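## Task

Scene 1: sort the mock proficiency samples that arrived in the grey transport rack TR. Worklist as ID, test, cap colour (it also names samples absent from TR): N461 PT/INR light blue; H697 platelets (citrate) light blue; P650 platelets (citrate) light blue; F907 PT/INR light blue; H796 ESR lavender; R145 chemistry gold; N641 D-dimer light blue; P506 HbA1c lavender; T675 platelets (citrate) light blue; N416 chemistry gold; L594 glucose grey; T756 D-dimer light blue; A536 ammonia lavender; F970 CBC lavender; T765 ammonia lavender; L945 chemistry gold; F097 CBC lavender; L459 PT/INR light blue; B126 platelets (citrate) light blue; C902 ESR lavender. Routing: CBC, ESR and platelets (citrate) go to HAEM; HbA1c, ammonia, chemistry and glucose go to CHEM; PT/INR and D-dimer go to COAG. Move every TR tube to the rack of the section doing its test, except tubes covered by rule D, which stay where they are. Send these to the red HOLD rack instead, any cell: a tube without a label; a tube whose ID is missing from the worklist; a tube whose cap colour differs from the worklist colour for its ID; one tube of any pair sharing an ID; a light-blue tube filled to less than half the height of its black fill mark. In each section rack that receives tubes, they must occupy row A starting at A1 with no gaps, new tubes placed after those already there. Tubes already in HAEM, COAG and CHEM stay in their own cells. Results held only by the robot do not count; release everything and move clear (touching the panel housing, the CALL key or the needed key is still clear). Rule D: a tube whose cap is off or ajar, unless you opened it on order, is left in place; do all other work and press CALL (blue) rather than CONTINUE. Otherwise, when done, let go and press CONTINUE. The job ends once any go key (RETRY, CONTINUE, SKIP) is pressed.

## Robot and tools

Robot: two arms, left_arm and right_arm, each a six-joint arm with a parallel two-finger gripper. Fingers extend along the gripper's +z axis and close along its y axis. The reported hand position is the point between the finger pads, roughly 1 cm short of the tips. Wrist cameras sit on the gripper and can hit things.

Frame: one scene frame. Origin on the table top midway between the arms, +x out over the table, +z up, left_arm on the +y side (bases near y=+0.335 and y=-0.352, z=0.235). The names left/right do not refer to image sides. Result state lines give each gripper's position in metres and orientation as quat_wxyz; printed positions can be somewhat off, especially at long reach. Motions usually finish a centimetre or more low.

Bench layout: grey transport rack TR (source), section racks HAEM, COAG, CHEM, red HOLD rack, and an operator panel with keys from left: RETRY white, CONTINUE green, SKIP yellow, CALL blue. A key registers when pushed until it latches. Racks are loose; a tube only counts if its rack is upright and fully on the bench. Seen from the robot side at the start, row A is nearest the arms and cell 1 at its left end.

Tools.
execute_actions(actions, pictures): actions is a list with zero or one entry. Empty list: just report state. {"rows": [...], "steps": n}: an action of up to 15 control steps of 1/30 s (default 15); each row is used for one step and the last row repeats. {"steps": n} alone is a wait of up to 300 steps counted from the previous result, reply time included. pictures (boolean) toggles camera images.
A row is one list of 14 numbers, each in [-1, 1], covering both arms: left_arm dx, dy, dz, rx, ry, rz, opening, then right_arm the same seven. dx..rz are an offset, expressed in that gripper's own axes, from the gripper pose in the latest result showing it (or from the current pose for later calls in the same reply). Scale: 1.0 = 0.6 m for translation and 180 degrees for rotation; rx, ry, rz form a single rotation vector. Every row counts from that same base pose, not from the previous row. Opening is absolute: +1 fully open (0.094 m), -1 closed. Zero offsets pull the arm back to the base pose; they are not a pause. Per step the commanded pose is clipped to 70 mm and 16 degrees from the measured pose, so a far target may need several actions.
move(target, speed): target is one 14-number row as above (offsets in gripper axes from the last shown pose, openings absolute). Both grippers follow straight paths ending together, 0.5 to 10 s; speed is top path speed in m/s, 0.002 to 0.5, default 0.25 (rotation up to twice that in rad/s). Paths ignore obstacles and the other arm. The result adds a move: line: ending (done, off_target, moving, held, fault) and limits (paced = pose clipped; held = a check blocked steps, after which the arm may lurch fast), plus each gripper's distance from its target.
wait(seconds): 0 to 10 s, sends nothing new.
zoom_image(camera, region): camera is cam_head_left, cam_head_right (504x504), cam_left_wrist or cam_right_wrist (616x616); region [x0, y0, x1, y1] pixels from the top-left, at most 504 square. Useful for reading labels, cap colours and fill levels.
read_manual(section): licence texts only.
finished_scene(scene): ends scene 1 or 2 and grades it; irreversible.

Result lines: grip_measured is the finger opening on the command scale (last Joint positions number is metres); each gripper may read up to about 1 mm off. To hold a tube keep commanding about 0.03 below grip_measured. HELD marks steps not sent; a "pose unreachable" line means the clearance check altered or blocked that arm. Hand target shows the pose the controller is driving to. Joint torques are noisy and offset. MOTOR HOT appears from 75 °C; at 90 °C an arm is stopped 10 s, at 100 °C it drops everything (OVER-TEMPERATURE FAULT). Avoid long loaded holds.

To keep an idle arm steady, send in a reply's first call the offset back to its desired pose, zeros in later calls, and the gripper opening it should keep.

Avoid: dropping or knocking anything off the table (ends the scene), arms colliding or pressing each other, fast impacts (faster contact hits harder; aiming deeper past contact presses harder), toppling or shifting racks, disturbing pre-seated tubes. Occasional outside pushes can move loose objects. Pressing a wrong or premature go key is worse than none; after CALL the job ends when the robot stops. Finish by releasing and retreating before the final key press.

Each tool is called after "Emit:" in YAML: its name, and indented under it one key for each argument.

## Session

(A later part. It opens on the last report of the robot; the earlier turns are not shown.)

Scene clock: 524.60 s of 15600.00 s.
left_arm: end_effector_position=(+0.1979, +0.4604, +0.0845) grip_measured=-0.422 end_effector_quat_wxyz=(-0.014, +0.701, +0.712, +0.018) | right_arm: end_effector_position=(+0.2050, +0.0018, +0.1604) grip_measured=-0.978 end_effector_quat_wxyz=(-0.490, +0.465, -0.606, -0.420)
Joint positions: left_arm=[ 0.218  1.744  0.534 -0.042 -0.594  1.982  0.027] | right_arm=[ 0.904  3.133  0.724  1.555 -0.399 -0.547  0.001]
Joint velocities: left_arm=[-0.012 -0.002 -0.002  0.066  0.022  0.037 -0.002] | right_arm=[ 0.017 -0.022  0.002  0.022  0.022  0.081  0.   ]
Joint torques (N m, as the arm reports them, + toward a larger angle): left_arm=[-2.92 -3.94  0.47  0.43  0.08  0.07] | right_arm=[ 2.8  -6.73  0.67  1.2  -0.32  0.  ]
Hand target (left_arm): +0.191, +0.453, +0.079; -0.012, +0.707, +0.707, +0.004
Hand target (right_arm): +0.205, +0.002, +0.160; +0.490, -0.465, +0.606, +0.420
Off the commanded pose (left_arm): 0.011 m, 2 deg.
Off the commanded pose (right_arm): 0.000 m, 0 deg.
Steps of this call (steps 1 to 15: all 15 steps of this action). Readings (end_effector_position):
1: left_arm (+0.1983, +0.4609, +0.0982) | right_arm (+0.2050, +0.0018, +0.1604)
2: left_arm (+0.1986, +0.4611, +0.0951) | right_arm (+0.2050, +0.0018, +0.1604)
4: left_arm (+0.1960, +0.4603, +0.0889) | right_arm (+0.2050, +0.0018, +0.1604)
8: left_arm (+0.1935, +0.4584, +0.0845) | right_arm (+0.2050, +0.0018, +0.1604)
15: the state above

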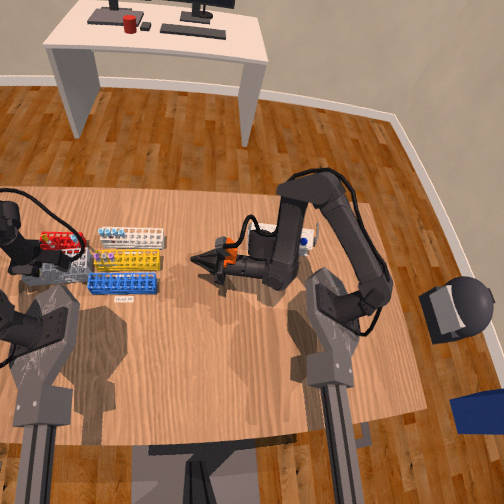

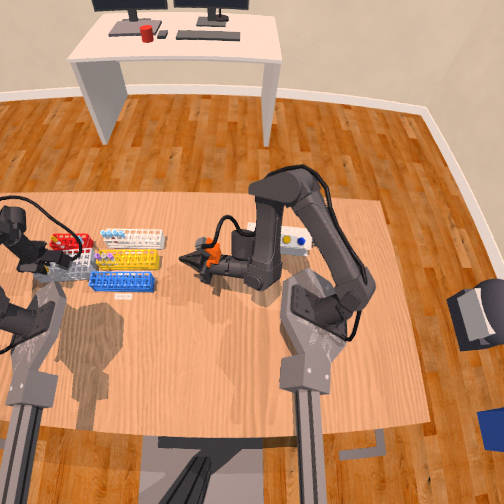

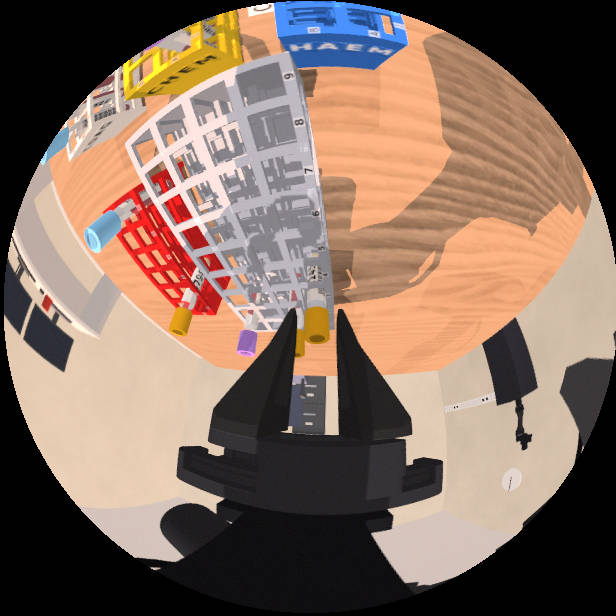

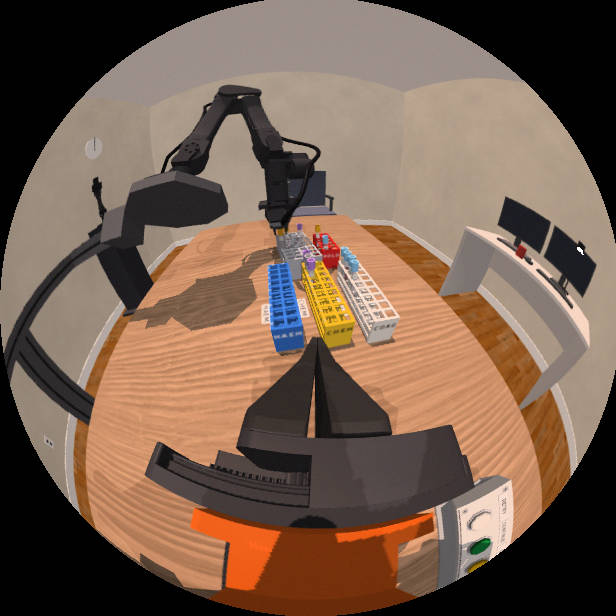

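Emit:
execute_actions:
  actions:
    - {"rows":[[0,0,0,0,0,0,-0.73,0,0,0,0,0,0,-1]],"steps":10}
  pictures: false

Emit:
move:
  target: [0.005,0.006,-0.175,0,-0.008,0,-0.73,0,0,0,0,0,0,-1]
  speed: 0.15

Emit:
move:
  target: [-0.405,0.095,-0.015,0,-0.004,0.004,-0.73,0,0,0,0,0,0,-1]
  speed: 0.2

Emit:
execute_actions:
  actions:
    - {"rows":[[-0.003,-0.006,0.05,0.002,0,0.004,-0.73,0,0,0,0,0,0,-1]]}

Emit:
zoom_image:
  camera: "cam_left_wrist"
  region: [240,200,400,360]

Scene clock: 531.53 s of 15600.00 s.
left_arm: end_effector_position=(+0.1989, +0.4608, +0.0845) grip_measured=-0.709 end_effector_quat_wxyz=(-0.013, +0.701, +0.713, +0.020) | right_arm: end_effector_position=(+0.2050, +0.0018, +0.1604) grip_measured=-0.978 end_effector_quat_wxyz=(-0.490, +0.465, -0.606, -0.420)
Joint positions: left_arm=[ 0.218  1.744  0.534 -0.037 -0.594  1.984  0.014] | right_arm=[ 0.904  3.133  0.724  1.555 -0.399 -0.547  0.001]
Joint velocities: left_arm=[-0.007 -0.007 -0.007 -0.007 -0.066 -0.022 -0.   ] | right_arm=[-0.012 -0.007  0.002 -0.095 -0.007 -0.007 -0.   ]
Joint torques (N m, as the arm reports them, + toward a larger angle): left_arm=[-3.36 -5.32  1.52  0.28 -0.04 -0.04] | right_arm=[ 2.91 -6.64  0.73  1.18 -0.32 -0.02]
Hand target (left_arm): +0.198, +0.460, +0.084; -0.014, +0.701, +0.712, +0.018
Hand target (right_arm): +0.205, +0.002, +0.160; +0.490, -0.465, +0.606, +0.420
Off the commanded pose (left_arm): 0.001 m, 0 deg.
Off the commanded pose (right_arm): 0.000 m, 0 deg.
Steps of this call (steps 1 to 90: nothing new was sent; then 3.60 s passed at rest; steps 91 to 100: all 10 steps of this action). Readings (end_effector_position):
91: left_arm (+0.1989, +0.4608, +0.0845) | right_arm (+0.2050, +0.0018, +0.1604)
92: left_arm (+0.1989, +0.4608, +0.0845) | right_arm (+0.2050, +0.0018, +0.1604)
94: left_arm (+0.1989, +0.4608, +0.0845) | right_arm (+0.2050, +0.0018, +0.1604)
98: left_arm (+0.1989, +0.4608, +0.0845) | right_arm (+0.2050, +0.0018, +0.1604)
100: the state above

Scene clock: 533.20 s of 15600.00 s.
left_arm: end_effector_position=(+0.1976, +0.4581, +0.1821) grip_measured=-0.709 end_effector_quat_wxyz=(-0.009, +0.700, +0.714, +0.004) | right_arm: end_effector_position=(+0.2050, +0.0018, +0.1604) grip_measured=-0.978 end_effector_quat_wxyz=(-0.490, +0.465, -0.606, -0.420)
Joint positions: left_arm=[-0.018  1.442  0.679 -0.674 -0.625  1.684  0.014] | right_arm=[ 0.904  3.133  0.724  1.555 -0.399 -0.547  0.001]
Joint velocities: left_arm=[ 0.002  0.002 -0.012 -0.022 -0.066 -0.11   0.   ] | right_arm=[-0.007  0.007 -0.007 -0.007  0.037 -0.022 -0.001]
Joint torques (N m, as the arm reports them, + toward a larger angle): left_arm=[-4.08 -5.05  5.07  0.03 -0.05 -0.05] | right_arm=[ 2.93 -6.75  0.66  1.21 -0.28 -0.04]
Hand target (left_arm): +0.203, +0.459, +0.190; -0.003, +0.701, +0.713, +0.011
Hand target (right_arm): +0.205, +0.002, +0.160; +0.490, -0.465, +0.606, +0.420
Off the commanded pose (left_arm): 0.008 m, 1 deg.
Off the commanded pose (right_arm): 0.000 m, 0 deg.
move: done

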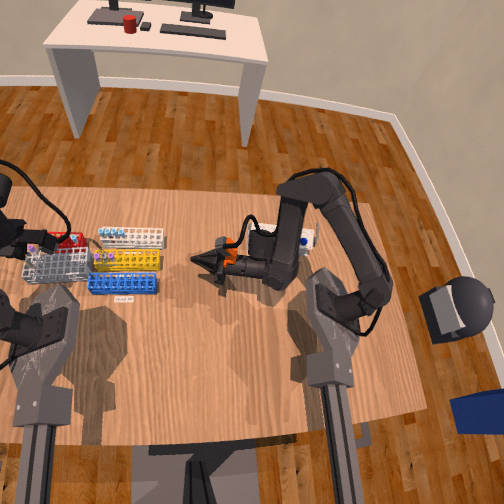

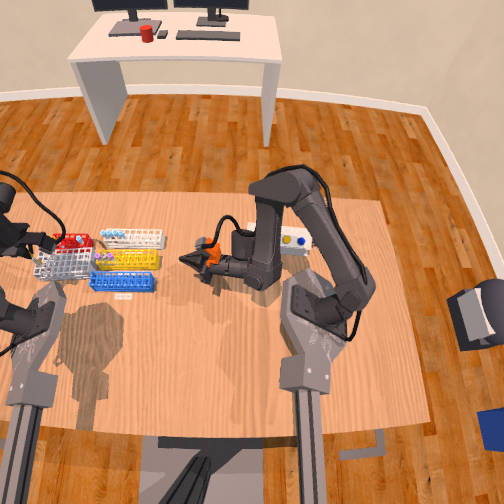

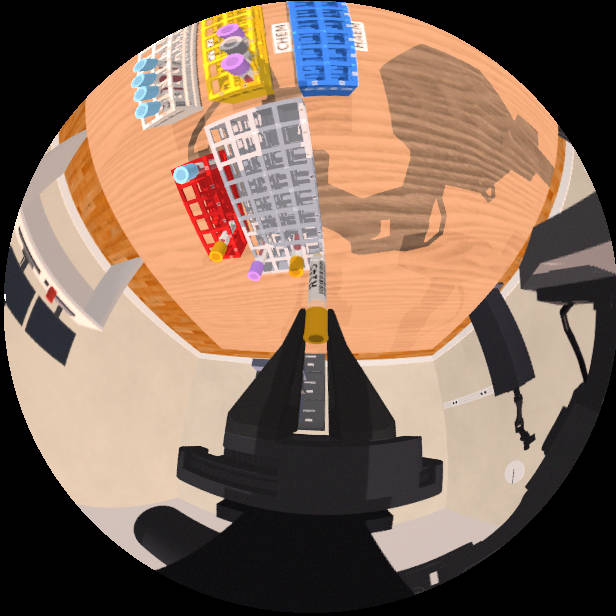

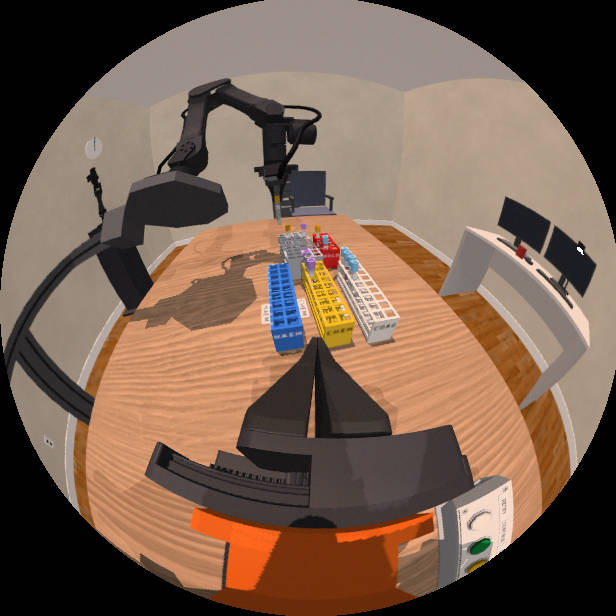

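Scene clock: 535.03 s of 15600.00 s.
left_arm: end_effector_position=(+0.2565, +0.2180, +0.1861) grip_measured=-0.709 end_effector_quat_wxyz=(+0.002, +0.702, +0.712, +0.007) | right_arm: end_effector_position=(+0.2050, +0.0018, +0.1604) grip_measured=-0.978 end_effector_quat_wxyz=(-0.490, +0.465, -0.606, -0.420)
Joint positions: left_arm=[-0.689  2.276  1.128 -0.73  -0.557  0.893  0.014] | right_arm=[ 0.904  3.133  0.724  1.555 -0.399 -0.547  0.001]
Joint velocities: left_arm=[ 0.002  0.002  0.007 -0.022  0.022 -0.037  0.   ] | right_arm=[-0.017  0.002  0.002  0.051 -0.066  0.081 -0.001]
Joint torques (N m, as the arm reports them, + toward a larger angle): left_arm=[-6.1  -5.97  5.42  0.13  0.11 -0.03] | right_arm=[ 2.78 -6.77  0.66  1.2  -0.31 -0.01]
Hand target (left_arm): +0.254, +0.211, +0.187; -0.000, +0.705, +0.709, -0.002
Hand target (right_arm): +0.205, +0.002, +0.160; +0.490, -0.465, +0.606, +0.420
Off the commanded pose (left_arm): 0.003 m, 1 deg.
Off the commanded pose (right_arm): 0.000 m, 0 deg.
move: done

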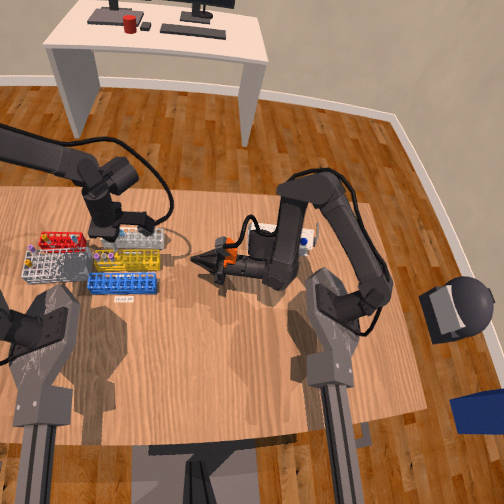

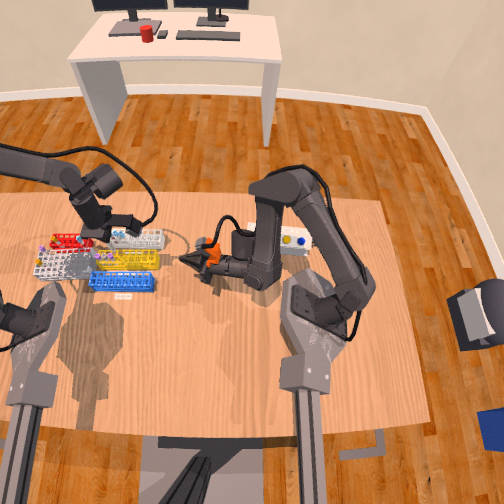

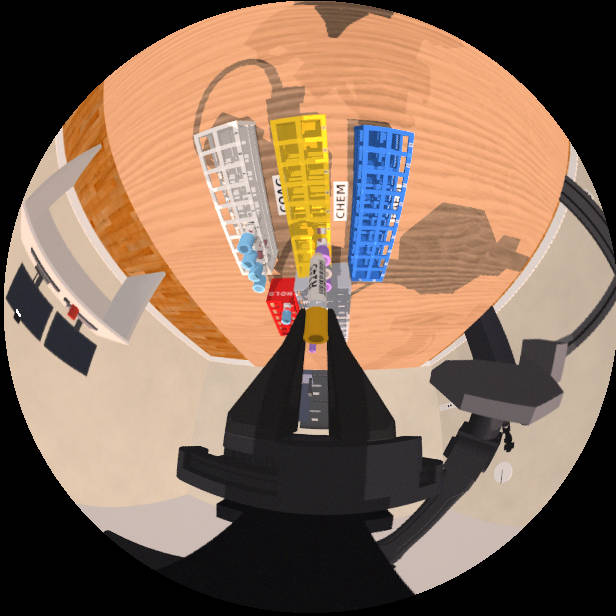

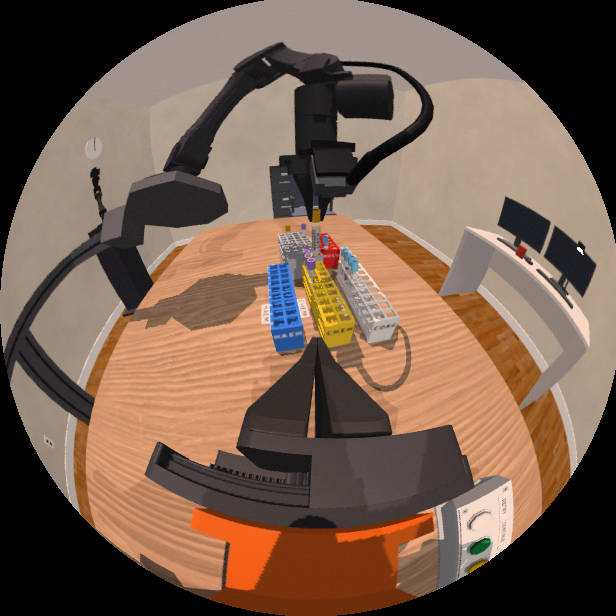

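Scene clock: 535.53 s of 15600.00 s.
left_arm: end_effector_position=(+0.2553, +0.2183, +0.1608) grip_measured=-0.709 end_effector_quat_wxyz=(+0.001, +0.703, +0.711, +0.004) | right_arm: end_effector_position=(+0.2050, +0.0018, +0.1604) grip_measured=-0.978 end_effector_quat_wxyz=(-0.490, +0.465, -0.606, -0.420)
Joint positions: left_arm=[-0.647  2.32   1.091 -0.628 -0.563  0.941  0.014] | right_arm=[ 0.904  3.133  0.724  1.555 -0.399 -0.547  0.001]
Joint velocities: left_arm=[-0.012 -0.002 -0.007  0.022 -0.022  0.007 -0.   ] | right_arm=[-0.007  0.012 -0.012 -0.007 -0.022  0.022 -0.001]
Joint torques (N m, as the arm reports them, + toward a larger angle): left_arm=[-5.3  -6.33  2.89  0.4  -0.07  0.07] | right_arm=[ 2.74 -6.55  0.6   1.17 -0.32 -0.03]
Hand target (left_arm): +0.253, +0.217, +0.156; -0.000, +0.706, +0.708, +0.005
Hand target (right_arm): +0.205, +0.002, +0.160; +0.490, -0.465, +0.606, +0.420
Off the commanded pose (left_arm): 0.006 m, 1 deg.
Off the commanded pose (right_arm): 0.000 m, 0 deg.
Steps of this call (steps 1 to 15: all 15 steps of this action). Readings (end_effector_position):
1: left_arm (+0.2569, +0.2177, +0.1843) | right_arm (+0.2050, +0.0018, +0.1604)
2: left_arm (+0.2574, +0.2170, +0.1810) | right_arm (+0.2050, +0.0018, +0.1604)
4: left_arm (+0.2557, +0.2184, +0.1720) | right_arm (+0.2050, +0.0018, +0.1604)
8: left_arm (+0.2518, +0.2208, +0.1611) | right_arm (+0.2050, +0.0018, +0.1604)
15: the state above

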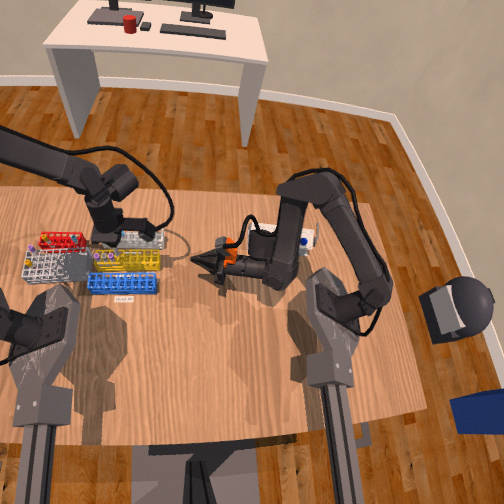

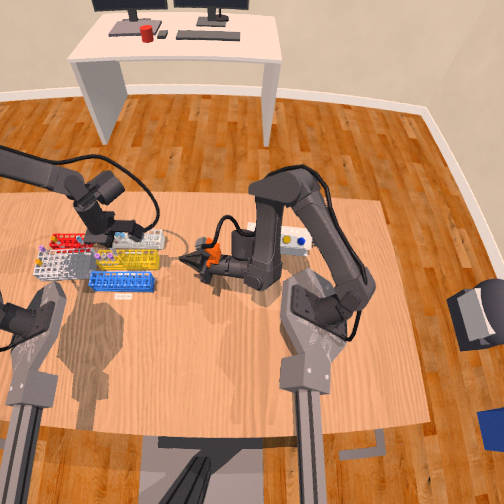

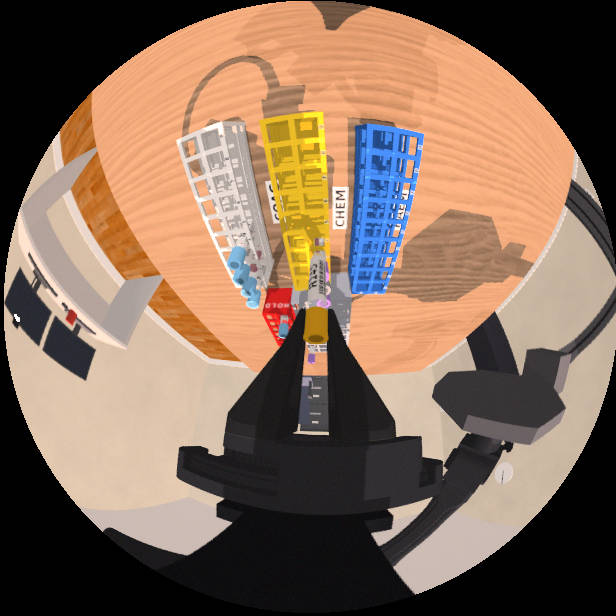

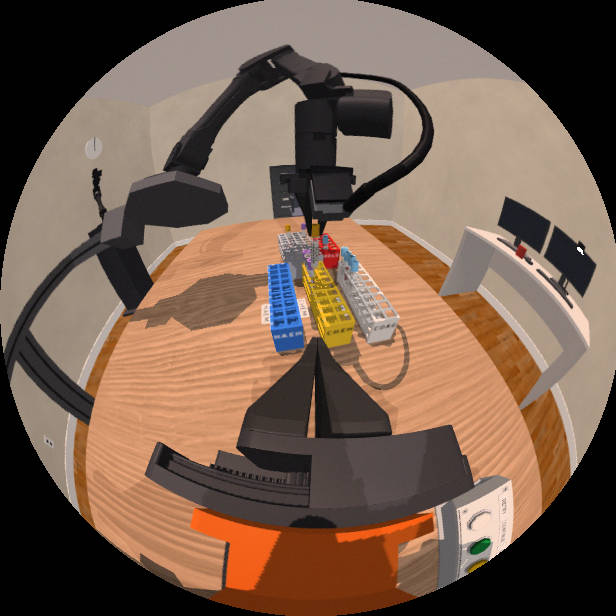

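Region (240, 200, 400, 360) of cam_left_wrist's 616x616 image, scaled by 3.150, with more detail than that image has.

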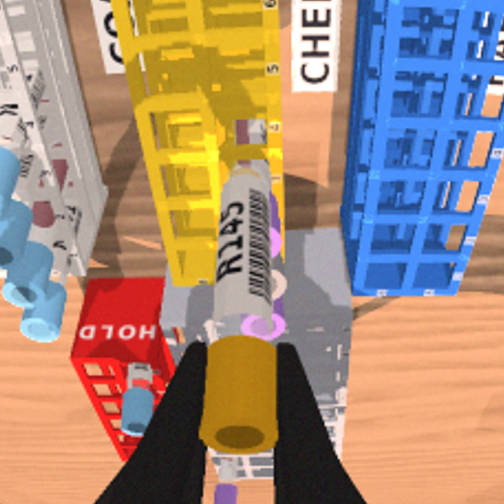

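Emit:
execute_actions:
  actions:
    - {"rows":[[-0.003,-0.003,0.04,0,0,0.004,-0.73,0,0,0,0,0,0,-1]]}

Emit:
zoom_image:
  camera: "cam_left_wrist"
  region: [240,200,400,360]

Scene clock: 538.57 s of 15600.00 s.
left_arm: end_effector_position=(+0.2577, +0.2178, +0.1427) grip_measured=-0.709 end_effector_quat_wxyz=(+0.004, +0.703, +0.711, +0.004) | right_arm: end_effector_position=(+0.2050, +0.0018, +0.1604) grip_measured=-0.978 end_effector_quat_wxyz=(-0.490, +0.465, -0.606, -0.420)
Joint positions: left_arm=[-0.613  2.356  1.072 -0.545 -0.571  0.984  0.014] | right_arm=[ 0.904  3.133  0.724  1.555 -0.399 -0.547  0.001]
Joint velocities: left_arm=[-0.007  0.002  0.002 -0.007 -0.051  0.022 -0.   ] | right_arm=[ 0.007  0.002 -0.007  0.022 -0.11  -0.007 -0.002]
Joint torques (N m, as the arm reports them, + toward a larger angle): left_arm=[-5.39 -6.29  2.58  0.45 -0.05  0.08] | right_arm=[ 2.83 -6.66  0.74  1.22 -0.32 -0.04]
Hand target (left_arm): +0.253, +0.217, +0.137; +0.000, +0.707, +0.707, +0.004
Hand target (right_arm): +0.205, +0.002, +0.160; +0.490, -0.465, +0.606, +0.420
Off the commanded pose (left_arm): 0.007 m, 1 deg.
Off the commanded pose (right_arm): 0.000 m, 0 deg.
Steps of this call (steps 1 to 76: nothing new was sent; steps 77 to 91: all 15 steps of this action). Readings (end_effector_position):
77: left_arm (+0.2567, +0.2174, +0.1595) | right_arm (+0.2050, +0.0018, +0.1604)
78: left_arm (+0.2575, +0.2169, +0.1570) | right_arm (+0.2050, +0.0018, +0.1604)
80: left_arm (+0.2572, +0.2176, +0.1504) | right_arm (+0.2050, +0.0018, +0.1604)
84: left_arm (+0.2549, +0.2193, +0.1429) | right_arm (+0.2050, +0.0018, +0.1604)
91: the state above

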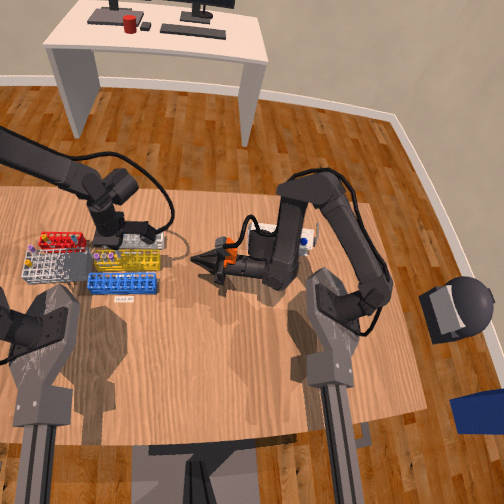

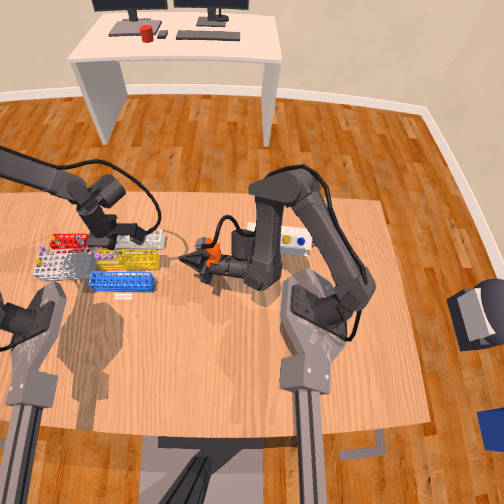

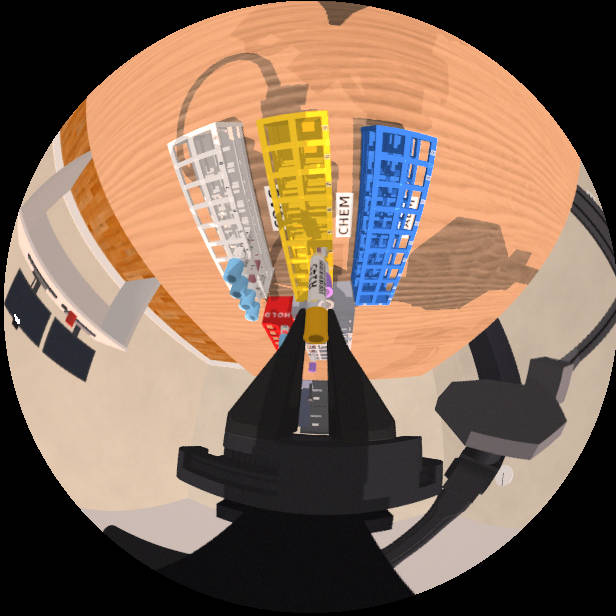

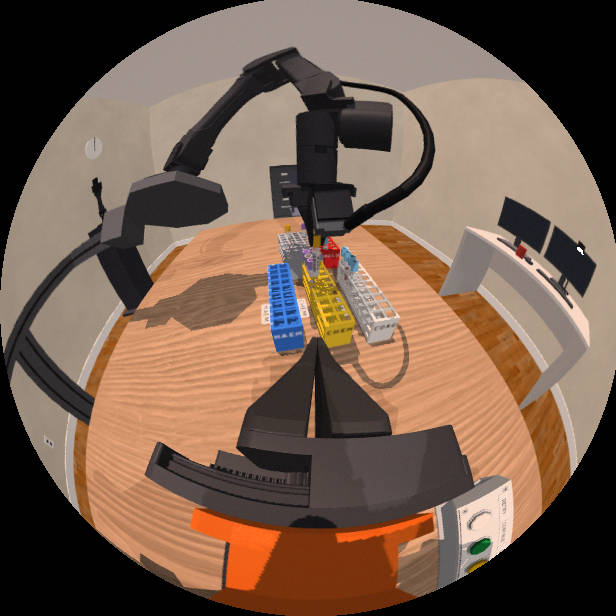

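Region (240, 200, 400, 360) of cam_left_wrist's 616x616 image, scaled by 3.150, with more detail than that image has.

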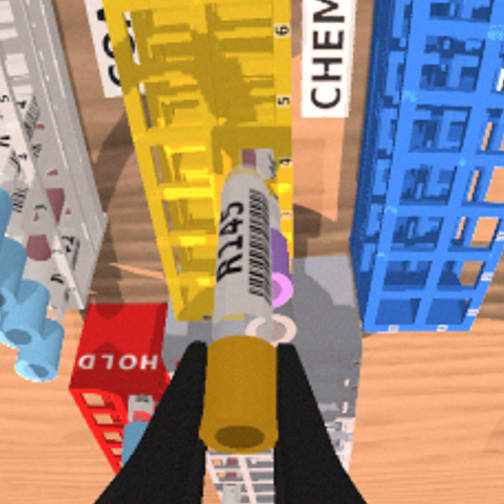

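Emit:
execute_actions:
  actions:
    - {"rows":[[-0.001,-0.009,0.04,0.002,0,0.004,-0.73,0,0,0,0,0,0,-1]]}
  pictures: false

Emit:
execute_actions:
  actions:
    - {"rows":[[-0.001,-0.01,0.04,0.002,0,0.004,-0.73,0,0,0,0,0,0,-1]]}

Scene clock: 542.70 s of 15600.00 s.
left_arm: end_effector_position=(+0.2570, +0.2183, +0.1246) grip_measured=-0.709 end_effector_quat_wxyz=(+0.005, +0.703, +0.711, +0.002) | right_arm: end_effector_position=(+0.2050, +0.0018, +0.1604) grip_measured=-0.978 end_effector_quat_wxyz=(-0.490, +0.465, -0.606, -0.420)
Joint positions: left_arm=[-0.58   2.391  1.05  -0.465 -0.575  1.024  0.014] | right_arm=[ 0.904  3.133  0.724  1.555 -0.399 -0.547  0.001]
Joint velocities: left_arm=[-0.007 -0.002  0.012  0.051 -0.051 -0.037 -0.   ] | right_arm=[ 0.012  0.012  0.002  0.037 -0.022 -0.11  -0.   ]
Joint torques (N m, as the arm reports them, + toward a larger angle): left_arm=[-5.25 -6.35  2.29  0.52 -0.06  0.04] | right_arm=[ 2.72 -6.7   0.66  1.2  -0.34 -0.01]
Hand target (left_arm): +0.252, +0.217, +0.119; +0.001, +0.707, +0.707, +0.001
Hand target (right_arm): +0.205, +0.002, +0.160; +0.490, -0.465, +0.606, +0.420
Off the commanded pose (left_arm): 0.008 m, 1 deg.
Off the commanded pose (right_arm): 0.000 m, 0 deg.
Steps of this call (steps 1 to 90: nothing new was sent; then 0.63 s passed at rest; steps 91 to 105: all 15 steps of this action). Readings (end_effector_position):
91: left_arm (+0.2586, +0.2171, +0.1413) | right_arm (+0.2050, +0.0018, +0.1604)
92: left_arm (+0.2592, +0.2167, +0.1389) | right_arm (+0.2050, +0.0018, +0.1604)
94: left_arm (+0.2579, +0.2178, +0.1323) | right_arm (+0.2050, +0.0018, +0.1604)
98: left_arm (+0.2546, +0.2197, +0.1248) | right_arm (+0.2050, +0.0018, +0.1604)
105: the state above

Scene clock: 543.20 s of 15600.00 s.
left_arm: end_effector_position=(+0.2567, +0.2184, +0.1065) grip_measured=-0.709 end_effector_quat_wxyz=(+0.007, +0.703, +0.711, +0.001) | right_arm: end_effector_position=(+0.2050, +0.0018, +0.1604) grip_measured=-0.978 end_effector_quat_wxyz=(-0.490, +0.465, -0.606, -0.420)
Joint positions: left_arm=[-0.546  2.431  1.032 -0.383 -0.579  1.064  0.014] | right_arm=[ 0.904  3.133  0.724  1.555 -0.399 -0.547  0.001]
Joint velocities: left_arm=[ 0.002 -0.002  0.007  0.051 -0.081 -0.066 -0.002] | right_arm=[ 0.007 -0.002 -0.007 -0.022 -0.066 -0.007 -0.   ]
Joint torques (N m, as the arm reports them, + toward a larger angle): left_arm=[-5.35 -6.34  1.83  0.41 -0.07  0.03] | right_arm=[ 2.66 -6.72  0.54  1.2  -0.32  0.01]
Hand target (left_arm): +0.251, +0.218, +0.101; +0.002, +0.708, +0.706, -0.000
Hand target (right_arm): +0.205, +0.002, +0.160; +0.490, -0.465, +0.606, +0.420
Off the commanded pose (left_arm): 0.008 m, 1 deg.
Off the commanded pose (right_arm): 0.000 m, 0 deg.
Steps of this call (steps 1 to 15: all 15 steps of this action). Readings (end_effector_position):
1: left_arm (+0.2572, +0.2181, +0.1232) | right_arm (+0.2050, +0.0018, +0.1604)
2: left_arm (+0.2579, +0.2177, +0.1208) | right_arm (+0.2050, +0.0018, +0.1604)
4: left_arm (+0.2568, +0.2185, +0.1140) | right_arm (+0.2050, +0.0018, +0.1604)
8: left_arm (+0.2539, +0.2200, +0.1066) | right_arm (+0.2050, +0.0018, +0.1604)
15: the state above

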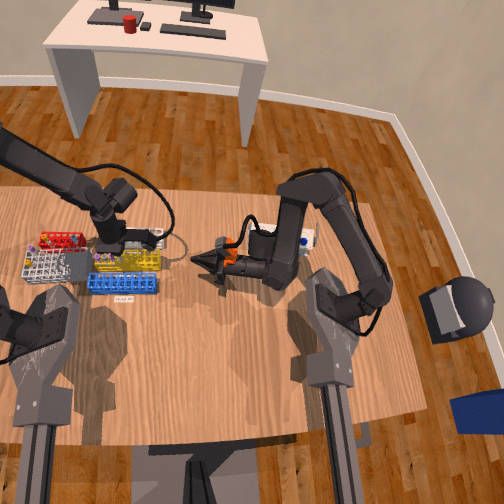

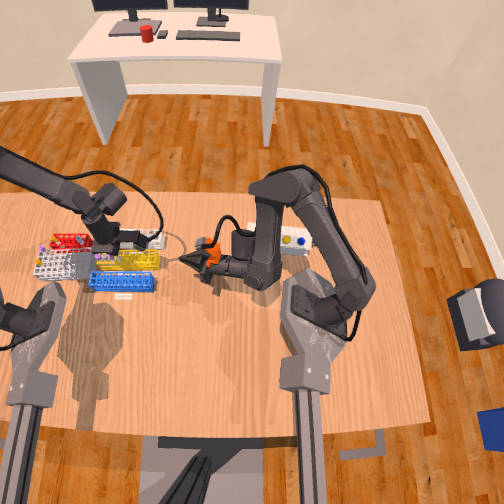

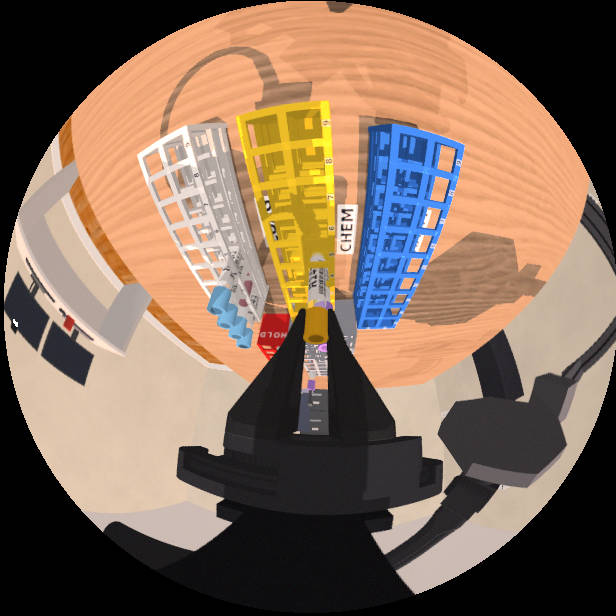

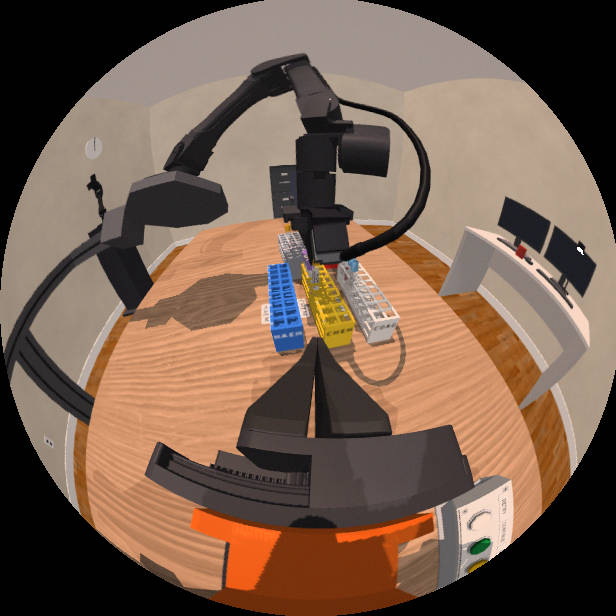

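Emit:
execute_actions:
  actions:
    - {"rows":[[0,-0.012,0.042,0.003,0,0.004,-0.73,0,0,0,0,0,0,-1]]}
  pictures: false

Emit:
execute_actions:
  actions:
    - {"rows":[[0,0,0,0,0,0,-0.46,0,0,0,0,0,0,-1]],"steps":8}
  pictures: false

Emit:
execute_actions:
  actions:
    - {"rows":[[0,0.005,-0.09,0,0,0,-0.46,0,0,0,0,0,0,-1]]}
  pictures: false

Emit:
move:
  target: [0.435,-0.065,-0.008,0.006,-0.006,0.003,-0.4,0,0,0,0,0,0,-1]

Emit:
zoom_image:
  camera: "cam_left_wrist"
  region: [240,200,400,360]

Scene clock: 549.20 s of 15600.00 s.
left_arm: end_effector_position=(+0.2560, +0.2190, +0.0872) grip_measured=-0.709 end_effector_quat_wxyz=(+0.008, +0.703, +0.711, -0.001) | right_arm: end_effector_position=(+0.2050, +0.0018, +0.1604) grip_measured=-0.978 end_effector_quat_wxyz=(-0.490, +0.465, -0.606, -0.420)
Joint positions: left_arm=[-0.509  2.476  1.019 -0.299 -0.583  1.108  0.014] | right_arm=[ 0.904  3.133  0.724  1.555 -0.399 -0.547  0.001]
Joint velocities: left_arm=[ 0.002 -0.002  0.012  0.081  0.022 -0.022  0.001] | right_arm=[-0.017 -0.022  0.012 -0.022  0.037  0.007 -0.   ]
Joint torques (N m, as the arm reports them, + toward a larger angle): left_arm=[-5.54 -6.39  1.59  0.42 -0.06  0.07] | right_arm=[ 2.76 -6.7   0.67  1.2  -0.3  -0.01]
Hand target (left_arm): +0.249, +0.218, +0.082; +0.003, +0.708, +0.707, -0.002
Hand target (right_arm): +0.205, +0.002, +0.160; +0.490, -0.465, +0.606, +0.420
Off the commanded pose (left_arm): 0.009 m, 1 deg.
Off the commanded pose (right_arm): 0.000 m, 0 deg.
Steps of this call (steps 1 to 90: nothing new was sent; then 2.50 s passed at rest; steps 91 to 105: all 15 steps of this action). Readings (end_effector_position):
91: left_arm (+0.2577, +0.2178, +0.1051) | right_arm (+0.2050, +0.0018, +0.1604)
92: left_arm (+0.2583, +0.2175, +0.1023) | right_arm (+0.2050, +0.0018, +0.1604)
94: left_arm (+0.2570, +0.2184, +0.0951) | right_arm (+0.2050, +0.0018, +0.1604)
98: left_arm (+0.2532, +0.2204, +0.0872) | right_arm (+0.2050, +0.0018, +0.1604)
105: the state above

Scene clock: 549.47 s of 15600.00 s.
left_arm: end_effector_position=(+0.2561, +0.2190, +0.0872) grip_measured=-0.462 end_effector_quat_wxyz=(+0.008, +0.703, +0.711, -0.001) | right_arm: end_effector_position=(+0.2050, +0.0018, +0.1604) grip_measured=-0.978 end_effector_quat_wxyz=(-0.490, +0.465, -0.606, -0.420)
Joint positions: left_arm=[-0.509  2.476  1.019 -0.299 -0.583  1.108  0.025] | right_arm=[ 0.904  3.133  0.724  1.555 -0.399 -0.547  0.001]
Joint velocities: left_arm=[-0.002 -0.012 -0.007 -0.007 -0.051 -0.081 -0.001] | right_arm=[-0.012 -0.022  0.007 -0.081 -0.051  0.051  0.   ]
Joint torques (N m, as the arm reports them, + toward a larger angle): left_arm=[-5.79 -7.42  2.5   0.32 -0.04 -0.02] | right_arm=[ 2.8  -6.69  0.73  1.18 -0.33 -0.01]
Hand target (left_arm): +0.256, +0.219, +0.087; +0.008, +0.703, +0.711, -0.001
Hand target (right_arm): +0.205, +0.002, +0.160; +0.490, -0.465, +0.606, +0.420
Off the commanded pose (left_arm): 0.000 m, 0 deg.
Off the commanded pose (right_arm): 0.000 m, 0 deg.
Steps of this call (steps 1 to 8: all 8 steps of this action). Readings (end_effector_position):
1: left_arm (+0.2561, +0.2190, +0.0872) | right_arm (+0.2050, +0.0018, +0.1604)
2: left_arm (+0.2561, +0.2190, +0.0872) | right_arm (+0.2050, +0.0018, +0.1604)
4: left_arm (+0.2561, +0.2190, +0.0872) | right_arm (+0.2050, +0.0018, +0.1604)
8: the state above

Scene clock: 549.97 s of 15600.00 s.
left_arm: end_effector_position=(+0.2610, +0.2222, +0.1370) grip_measured=-0.462 end_effector_quat_wxyz=(+0.010, +0.702, +0.712, +0.008) | right_arm: end_effector_position=(+0.2050, +0.0018, +0.1604) grip_measured=-0.978 end_effector_quat_wxyz=(-0.490, +0.465, -0.606, -0.420)
Joint positions: left_arm=[-0.591  2.351  1.05  -0.497 -0.582  1.015  0.025] | right_arm=[ 0.904  3.133  0.724  1.555 -0.399 -0.547  0.001]
Joint velocities: left_arm=[-0.012 -0.012 -0.017 -0.125 -0.007 -0.022  0.   ] | right_arm=[ 0.017 -0.002  0.007 -0.022 -0.051 -0.11   0.   ]
Joint torques (N m, as the arm reports them, + toward a larger angle): left_arm=[-6.05 -7.71  4.2   0.11  0.1  -0.03] | right_arm=[ 2.77 -6.65  0.74  1.2  -0.32 -0.06]
Hand target (left_arm): +0.259, +0.220, +0.141; +0.009, +0.703, +0.711, -0.001
Hand target (right_arm): +0.205, +0.002, +0.160; +0.490, -0.465, +0.606, +0.420
Off the commanded pose (left_arm): 0.005 m, 1 deg.
Off the commanded pose (right_arm): 0.000 m, 0 deg.
Steps of this call (steps 1 to 15: all 15 steps of this action). Readings (end_effector_position):
1: left_arm (+0.2558, +0.2198, +0.0907) | right_arm (+0.2050, +0.0018, +0.1604)
2: left_arm (+0.2540, +0.2218, +0.0978) | right_arm (+0.2050, +0.0018, +0.1604)
4: left_arm (+0.2577, +0.2216, +0.1162) | right_arm (+0.2050, +0.0018, +0.1604)
8: left_arm (+0.2680, +0.2178, +0.1367) | right_arm (+0.2050, +0.0018, +0.1604)
15: the state above

Scene clock: 552.00 s of 15600.00 s.
left_arm: end_effector_position=(+0.2201, +0.4887, +0.1375) grip_measured=-0.402 end_effector_quat_wxyz=(-0.010, +0.704, +0.710, -0.001) | right_arm: end_effector_position=(+0.2050, +0.0018, +0.1604) grip_measured=-0.978 end_effector_quat_wxyz=(-0.490, +0.465, -0.606, -0.420)
Joint positions: left_arm=[ 0.177  1.595  0.736 -0.456 -0.584  1.923  0.028] | right_arm=[ 0.904  3.133  0.724  1.555 -0.399 -0.547  0.001]
Joint velocities: left_arm=[ 0.012  0.002 -0.007 -0.007  0.007 -0.022 -0.   ] | right_arm=[ 0.012 -0.027 -0.017  0.037 -0.037  0.007 -0.   ]
Joint torques (N m, as the arm reports them, + toward a larger angle): left_arm=[-3.13 -6.71  3.69 -0.04  0.16  0.07] | right_arm=[ 2.83 -6.74  0.66  1.2  -0.31 -0.01]
Hand target (left_arm): +0.221, +0.489, +0.142; +0.001, +0.706, +0.708, -0.005
Hand target (right_arm): +0.205, +0.002, +0.160; +0.490, -0.465, +0.606, +0.420
Off the commanded pose (left_arm): 0.007 m, 2 deg.
Off the commanded pose (right_arm): 0.000 m, 0 deg.
move: done

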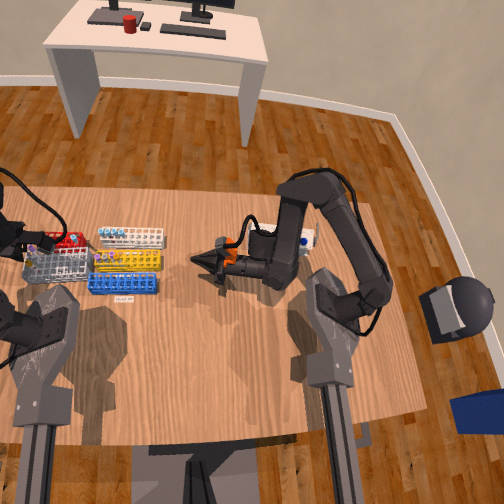

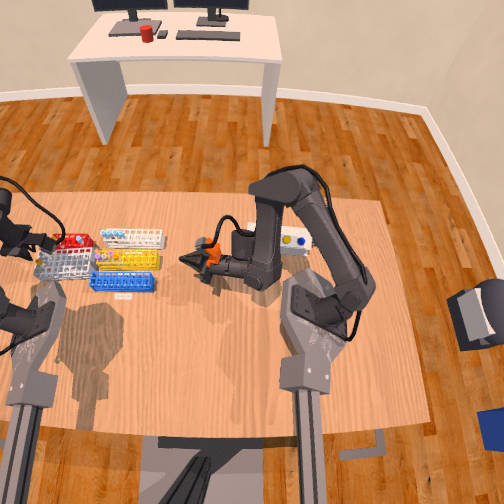

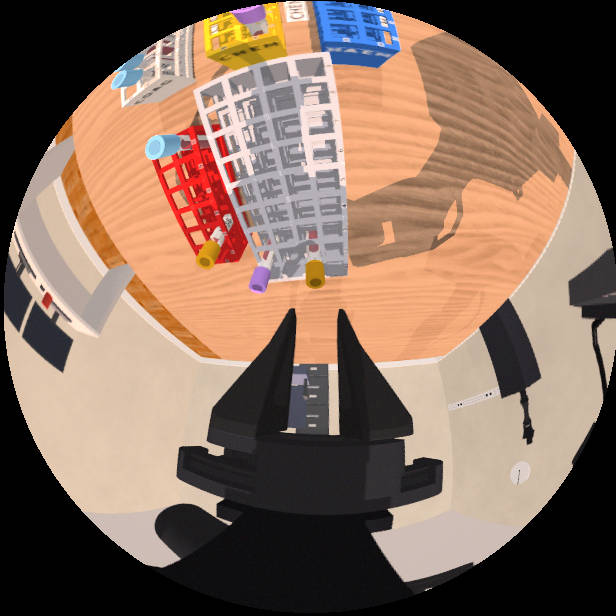

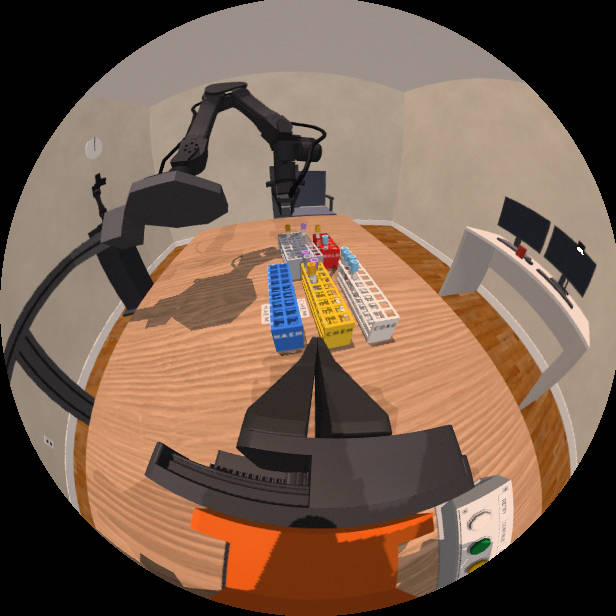

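Region (240, 200, 400, 360) of cam_left_wrist's 616x616 image, scaled by 3.150, with more detail than that image has.

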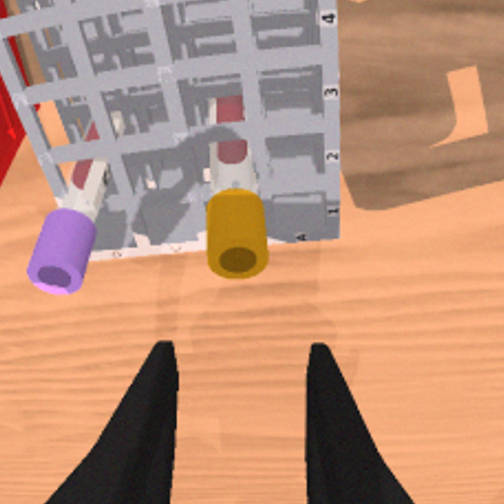

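Emit:
execute_actions:
  actions:
    - {"rows":[[-0.008,-0.005,0.052,0.002,-0.004,0.004,-0.4,0,0,0,0,0,0,-1]]}
  pictures: false

Emit:
execute_actions:
  actions:
    - {"rows":[[-0.012,-0.008,0.053,0.003,-0.004,0.004,-0.4,0,0,0,0,0,0,-1]]}

Scene clock: 555.60 s of 15600.00 s.
left_arm: end_effector_position=(+0.2191, +0.4920, +0.1116) grip_measured=-0.402 end_effector_quat_wxyz=(-0.015, +0.703, +0.711, +0.003) | right_arm: end_effector_position=(+0.2050, +0.0018, +0.1604) grip_measured=-0.978 end_effector_quat_wxyz=(-0.490, +0.465, -0.606, -0.420)
Joint positions: left_arm=[ 0.236  1.667  0.706 -0.313 -0.58   1.989  0.028] | right_arm=[ 0.904  3.133  0.724  1.555 -0.399 -0.547  0.001]
Joint velocities: left_arm=[ 0.002 -0.007 -0.012 -0.007 -0.007  0.066  0.   ] | right_arm=[-0.002 -0.012  0.012 -0.007 -0.022  0.007 -0.001]
Joint torques (N m, as the arm reports them, + toward a larger angle): left_arm=[-3.13 -4.53  1.56  0.31  0.13  0.07] | right_arm=[ 2.78 -6.7   0.69  1.21 -0.32 -0.02]
Hand target (left_arm): +0.216, +0.484, +0.106; -0.008, +0.709, +0.705, -0.008
Hand target (right_arm): +0.205, +0.002, +0.160; +0.490, -0.465, +0.606, +0.420
Off the commanded pose (left_arm): 0.010 m, 2 deg.
Off the commanded pose (right_arm): 0.000 m, 0 deg.
Steps of this call (steps 1 to 90: nothing new was sent; then 0.10 s passed at rest; steps 91 to 105: all 15 steps of this action). Readings (end_effector_position):
91: left_arm (+0.2205, +0.4889, +0.1351) | right_arm (+0.2050, +0.0018, +0.1604)
92: left_arm (+0.2206, +0.4904, +0.1307) | right_arm (+0.2050, +0.0018, +0.1604)
94: left_arm (+0.2166, +0.4914, +0.1203) | right_arm (+0.2050, +0.0018, +0.1604)
98: left_arm (+0.2132, +0.4895, +0.1119) | right_arm (+0.2050, +0.0018, +0.1604)
105: the state above

Scene clock: 556.10 s of 15600.00 s.
left_arm: end_effector_position=(+0.2178, +0.4938, +0.0853) grip_measured=-0.402 end_effector_quat_wxyz=(-0.021, +0.702, +0.712, +0.007) | right_arm: end_effector_position=(+0.2050, +0.0018, +0.1604) grip_measured=-0.978 end_effector_quat_wxyz=(-0.490, +0.465, -0.606, -0.420)
Joint positions: left_arm=[ 0.288  1.755  0.685 -0.168 -0.578  2.047  0.028] | right_arm=[ 0.904  3.133  0.724  1.555 -0.399 -0.547  0.001]
Joint velocities: left_arm=[-0.022  0.002 -0.012  0.007 -0.007  0.022 -0.001] | right_arm=[ 0.007 -0.022 -0.002 -0.007 -0.007  0.007 -0.001]
Joint torques (N m, as the arm reports them, + toward a larger angle): left_arm=[-3.14 -4.84  0.97  0.34  0.13  0.06] | right_arm=[ 2.72 -6.68  0.73  1.19 -0.32 -0.02]
Hand target (left_arm): +0.213, +0.486, +0.080; -0.014, +0.708, +0.707, -0.004
Hand target (right_arm): +0.205, +0.002, +0.160; +0.490, -0.465, +0.606, +0.420
Off the commanded pose (left_arm): 0.011 m, 2 deg.
Off the commanded pose (right_arm): 0.000 m, 0 deg.
Steps of this call (steps 1 to 15: all 15 steps of this action). Readings (end_effector_position):
1: left_arm (+0.2197, +0.4924, +0.1093) | right_arm (+0.2050, +0.0018, +0.1604)
2: left_arm (+0.2201, +0.4935, +0.1046) | right_arm (+0.2050, +0.0018, +0.1604)
4: left_arm (+0.2158, +0.4937, +0.0940) | right_arm (+0.2050, +0.0018, +0.1604)
8: left_arm (+0.2121, +0.4911, +0.0855) | right_arm (+0.2050, +0.0018, +0.1604)
15: the state above

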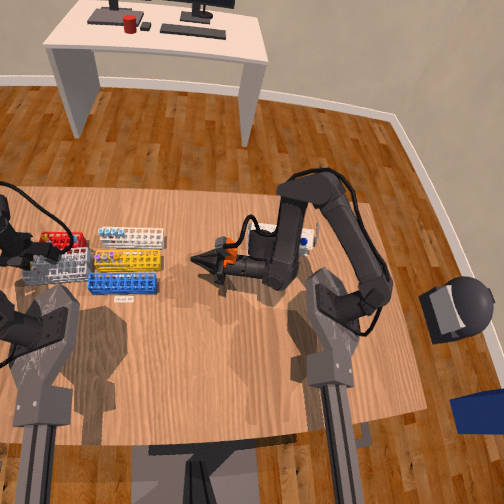

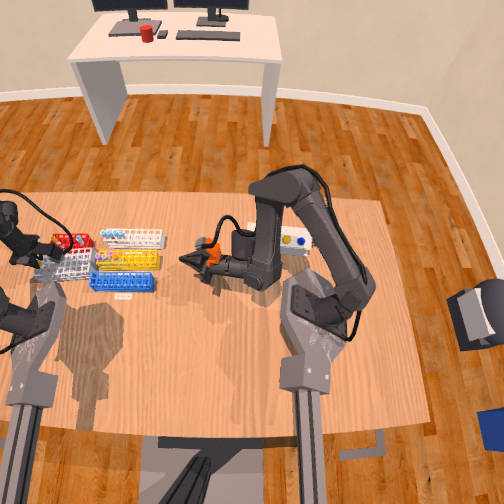

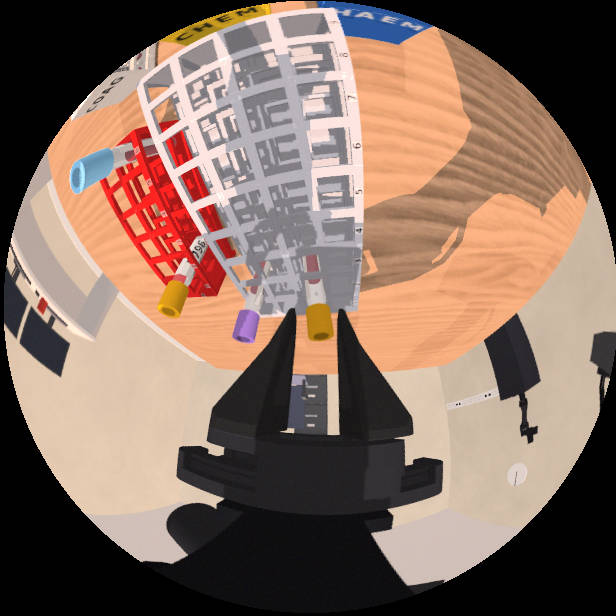

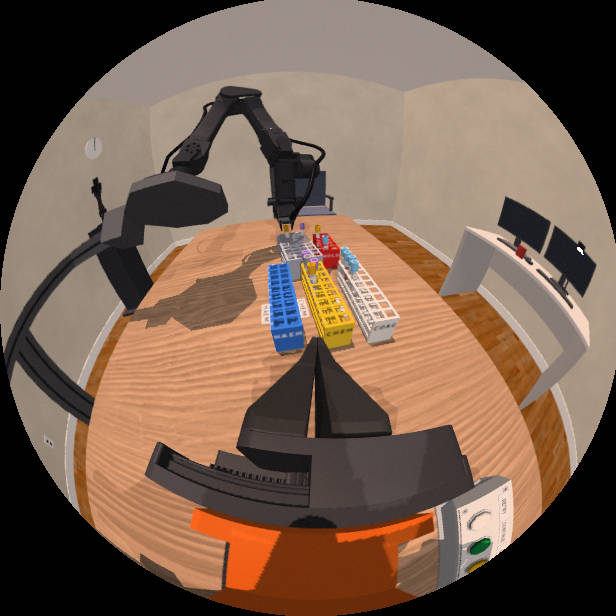

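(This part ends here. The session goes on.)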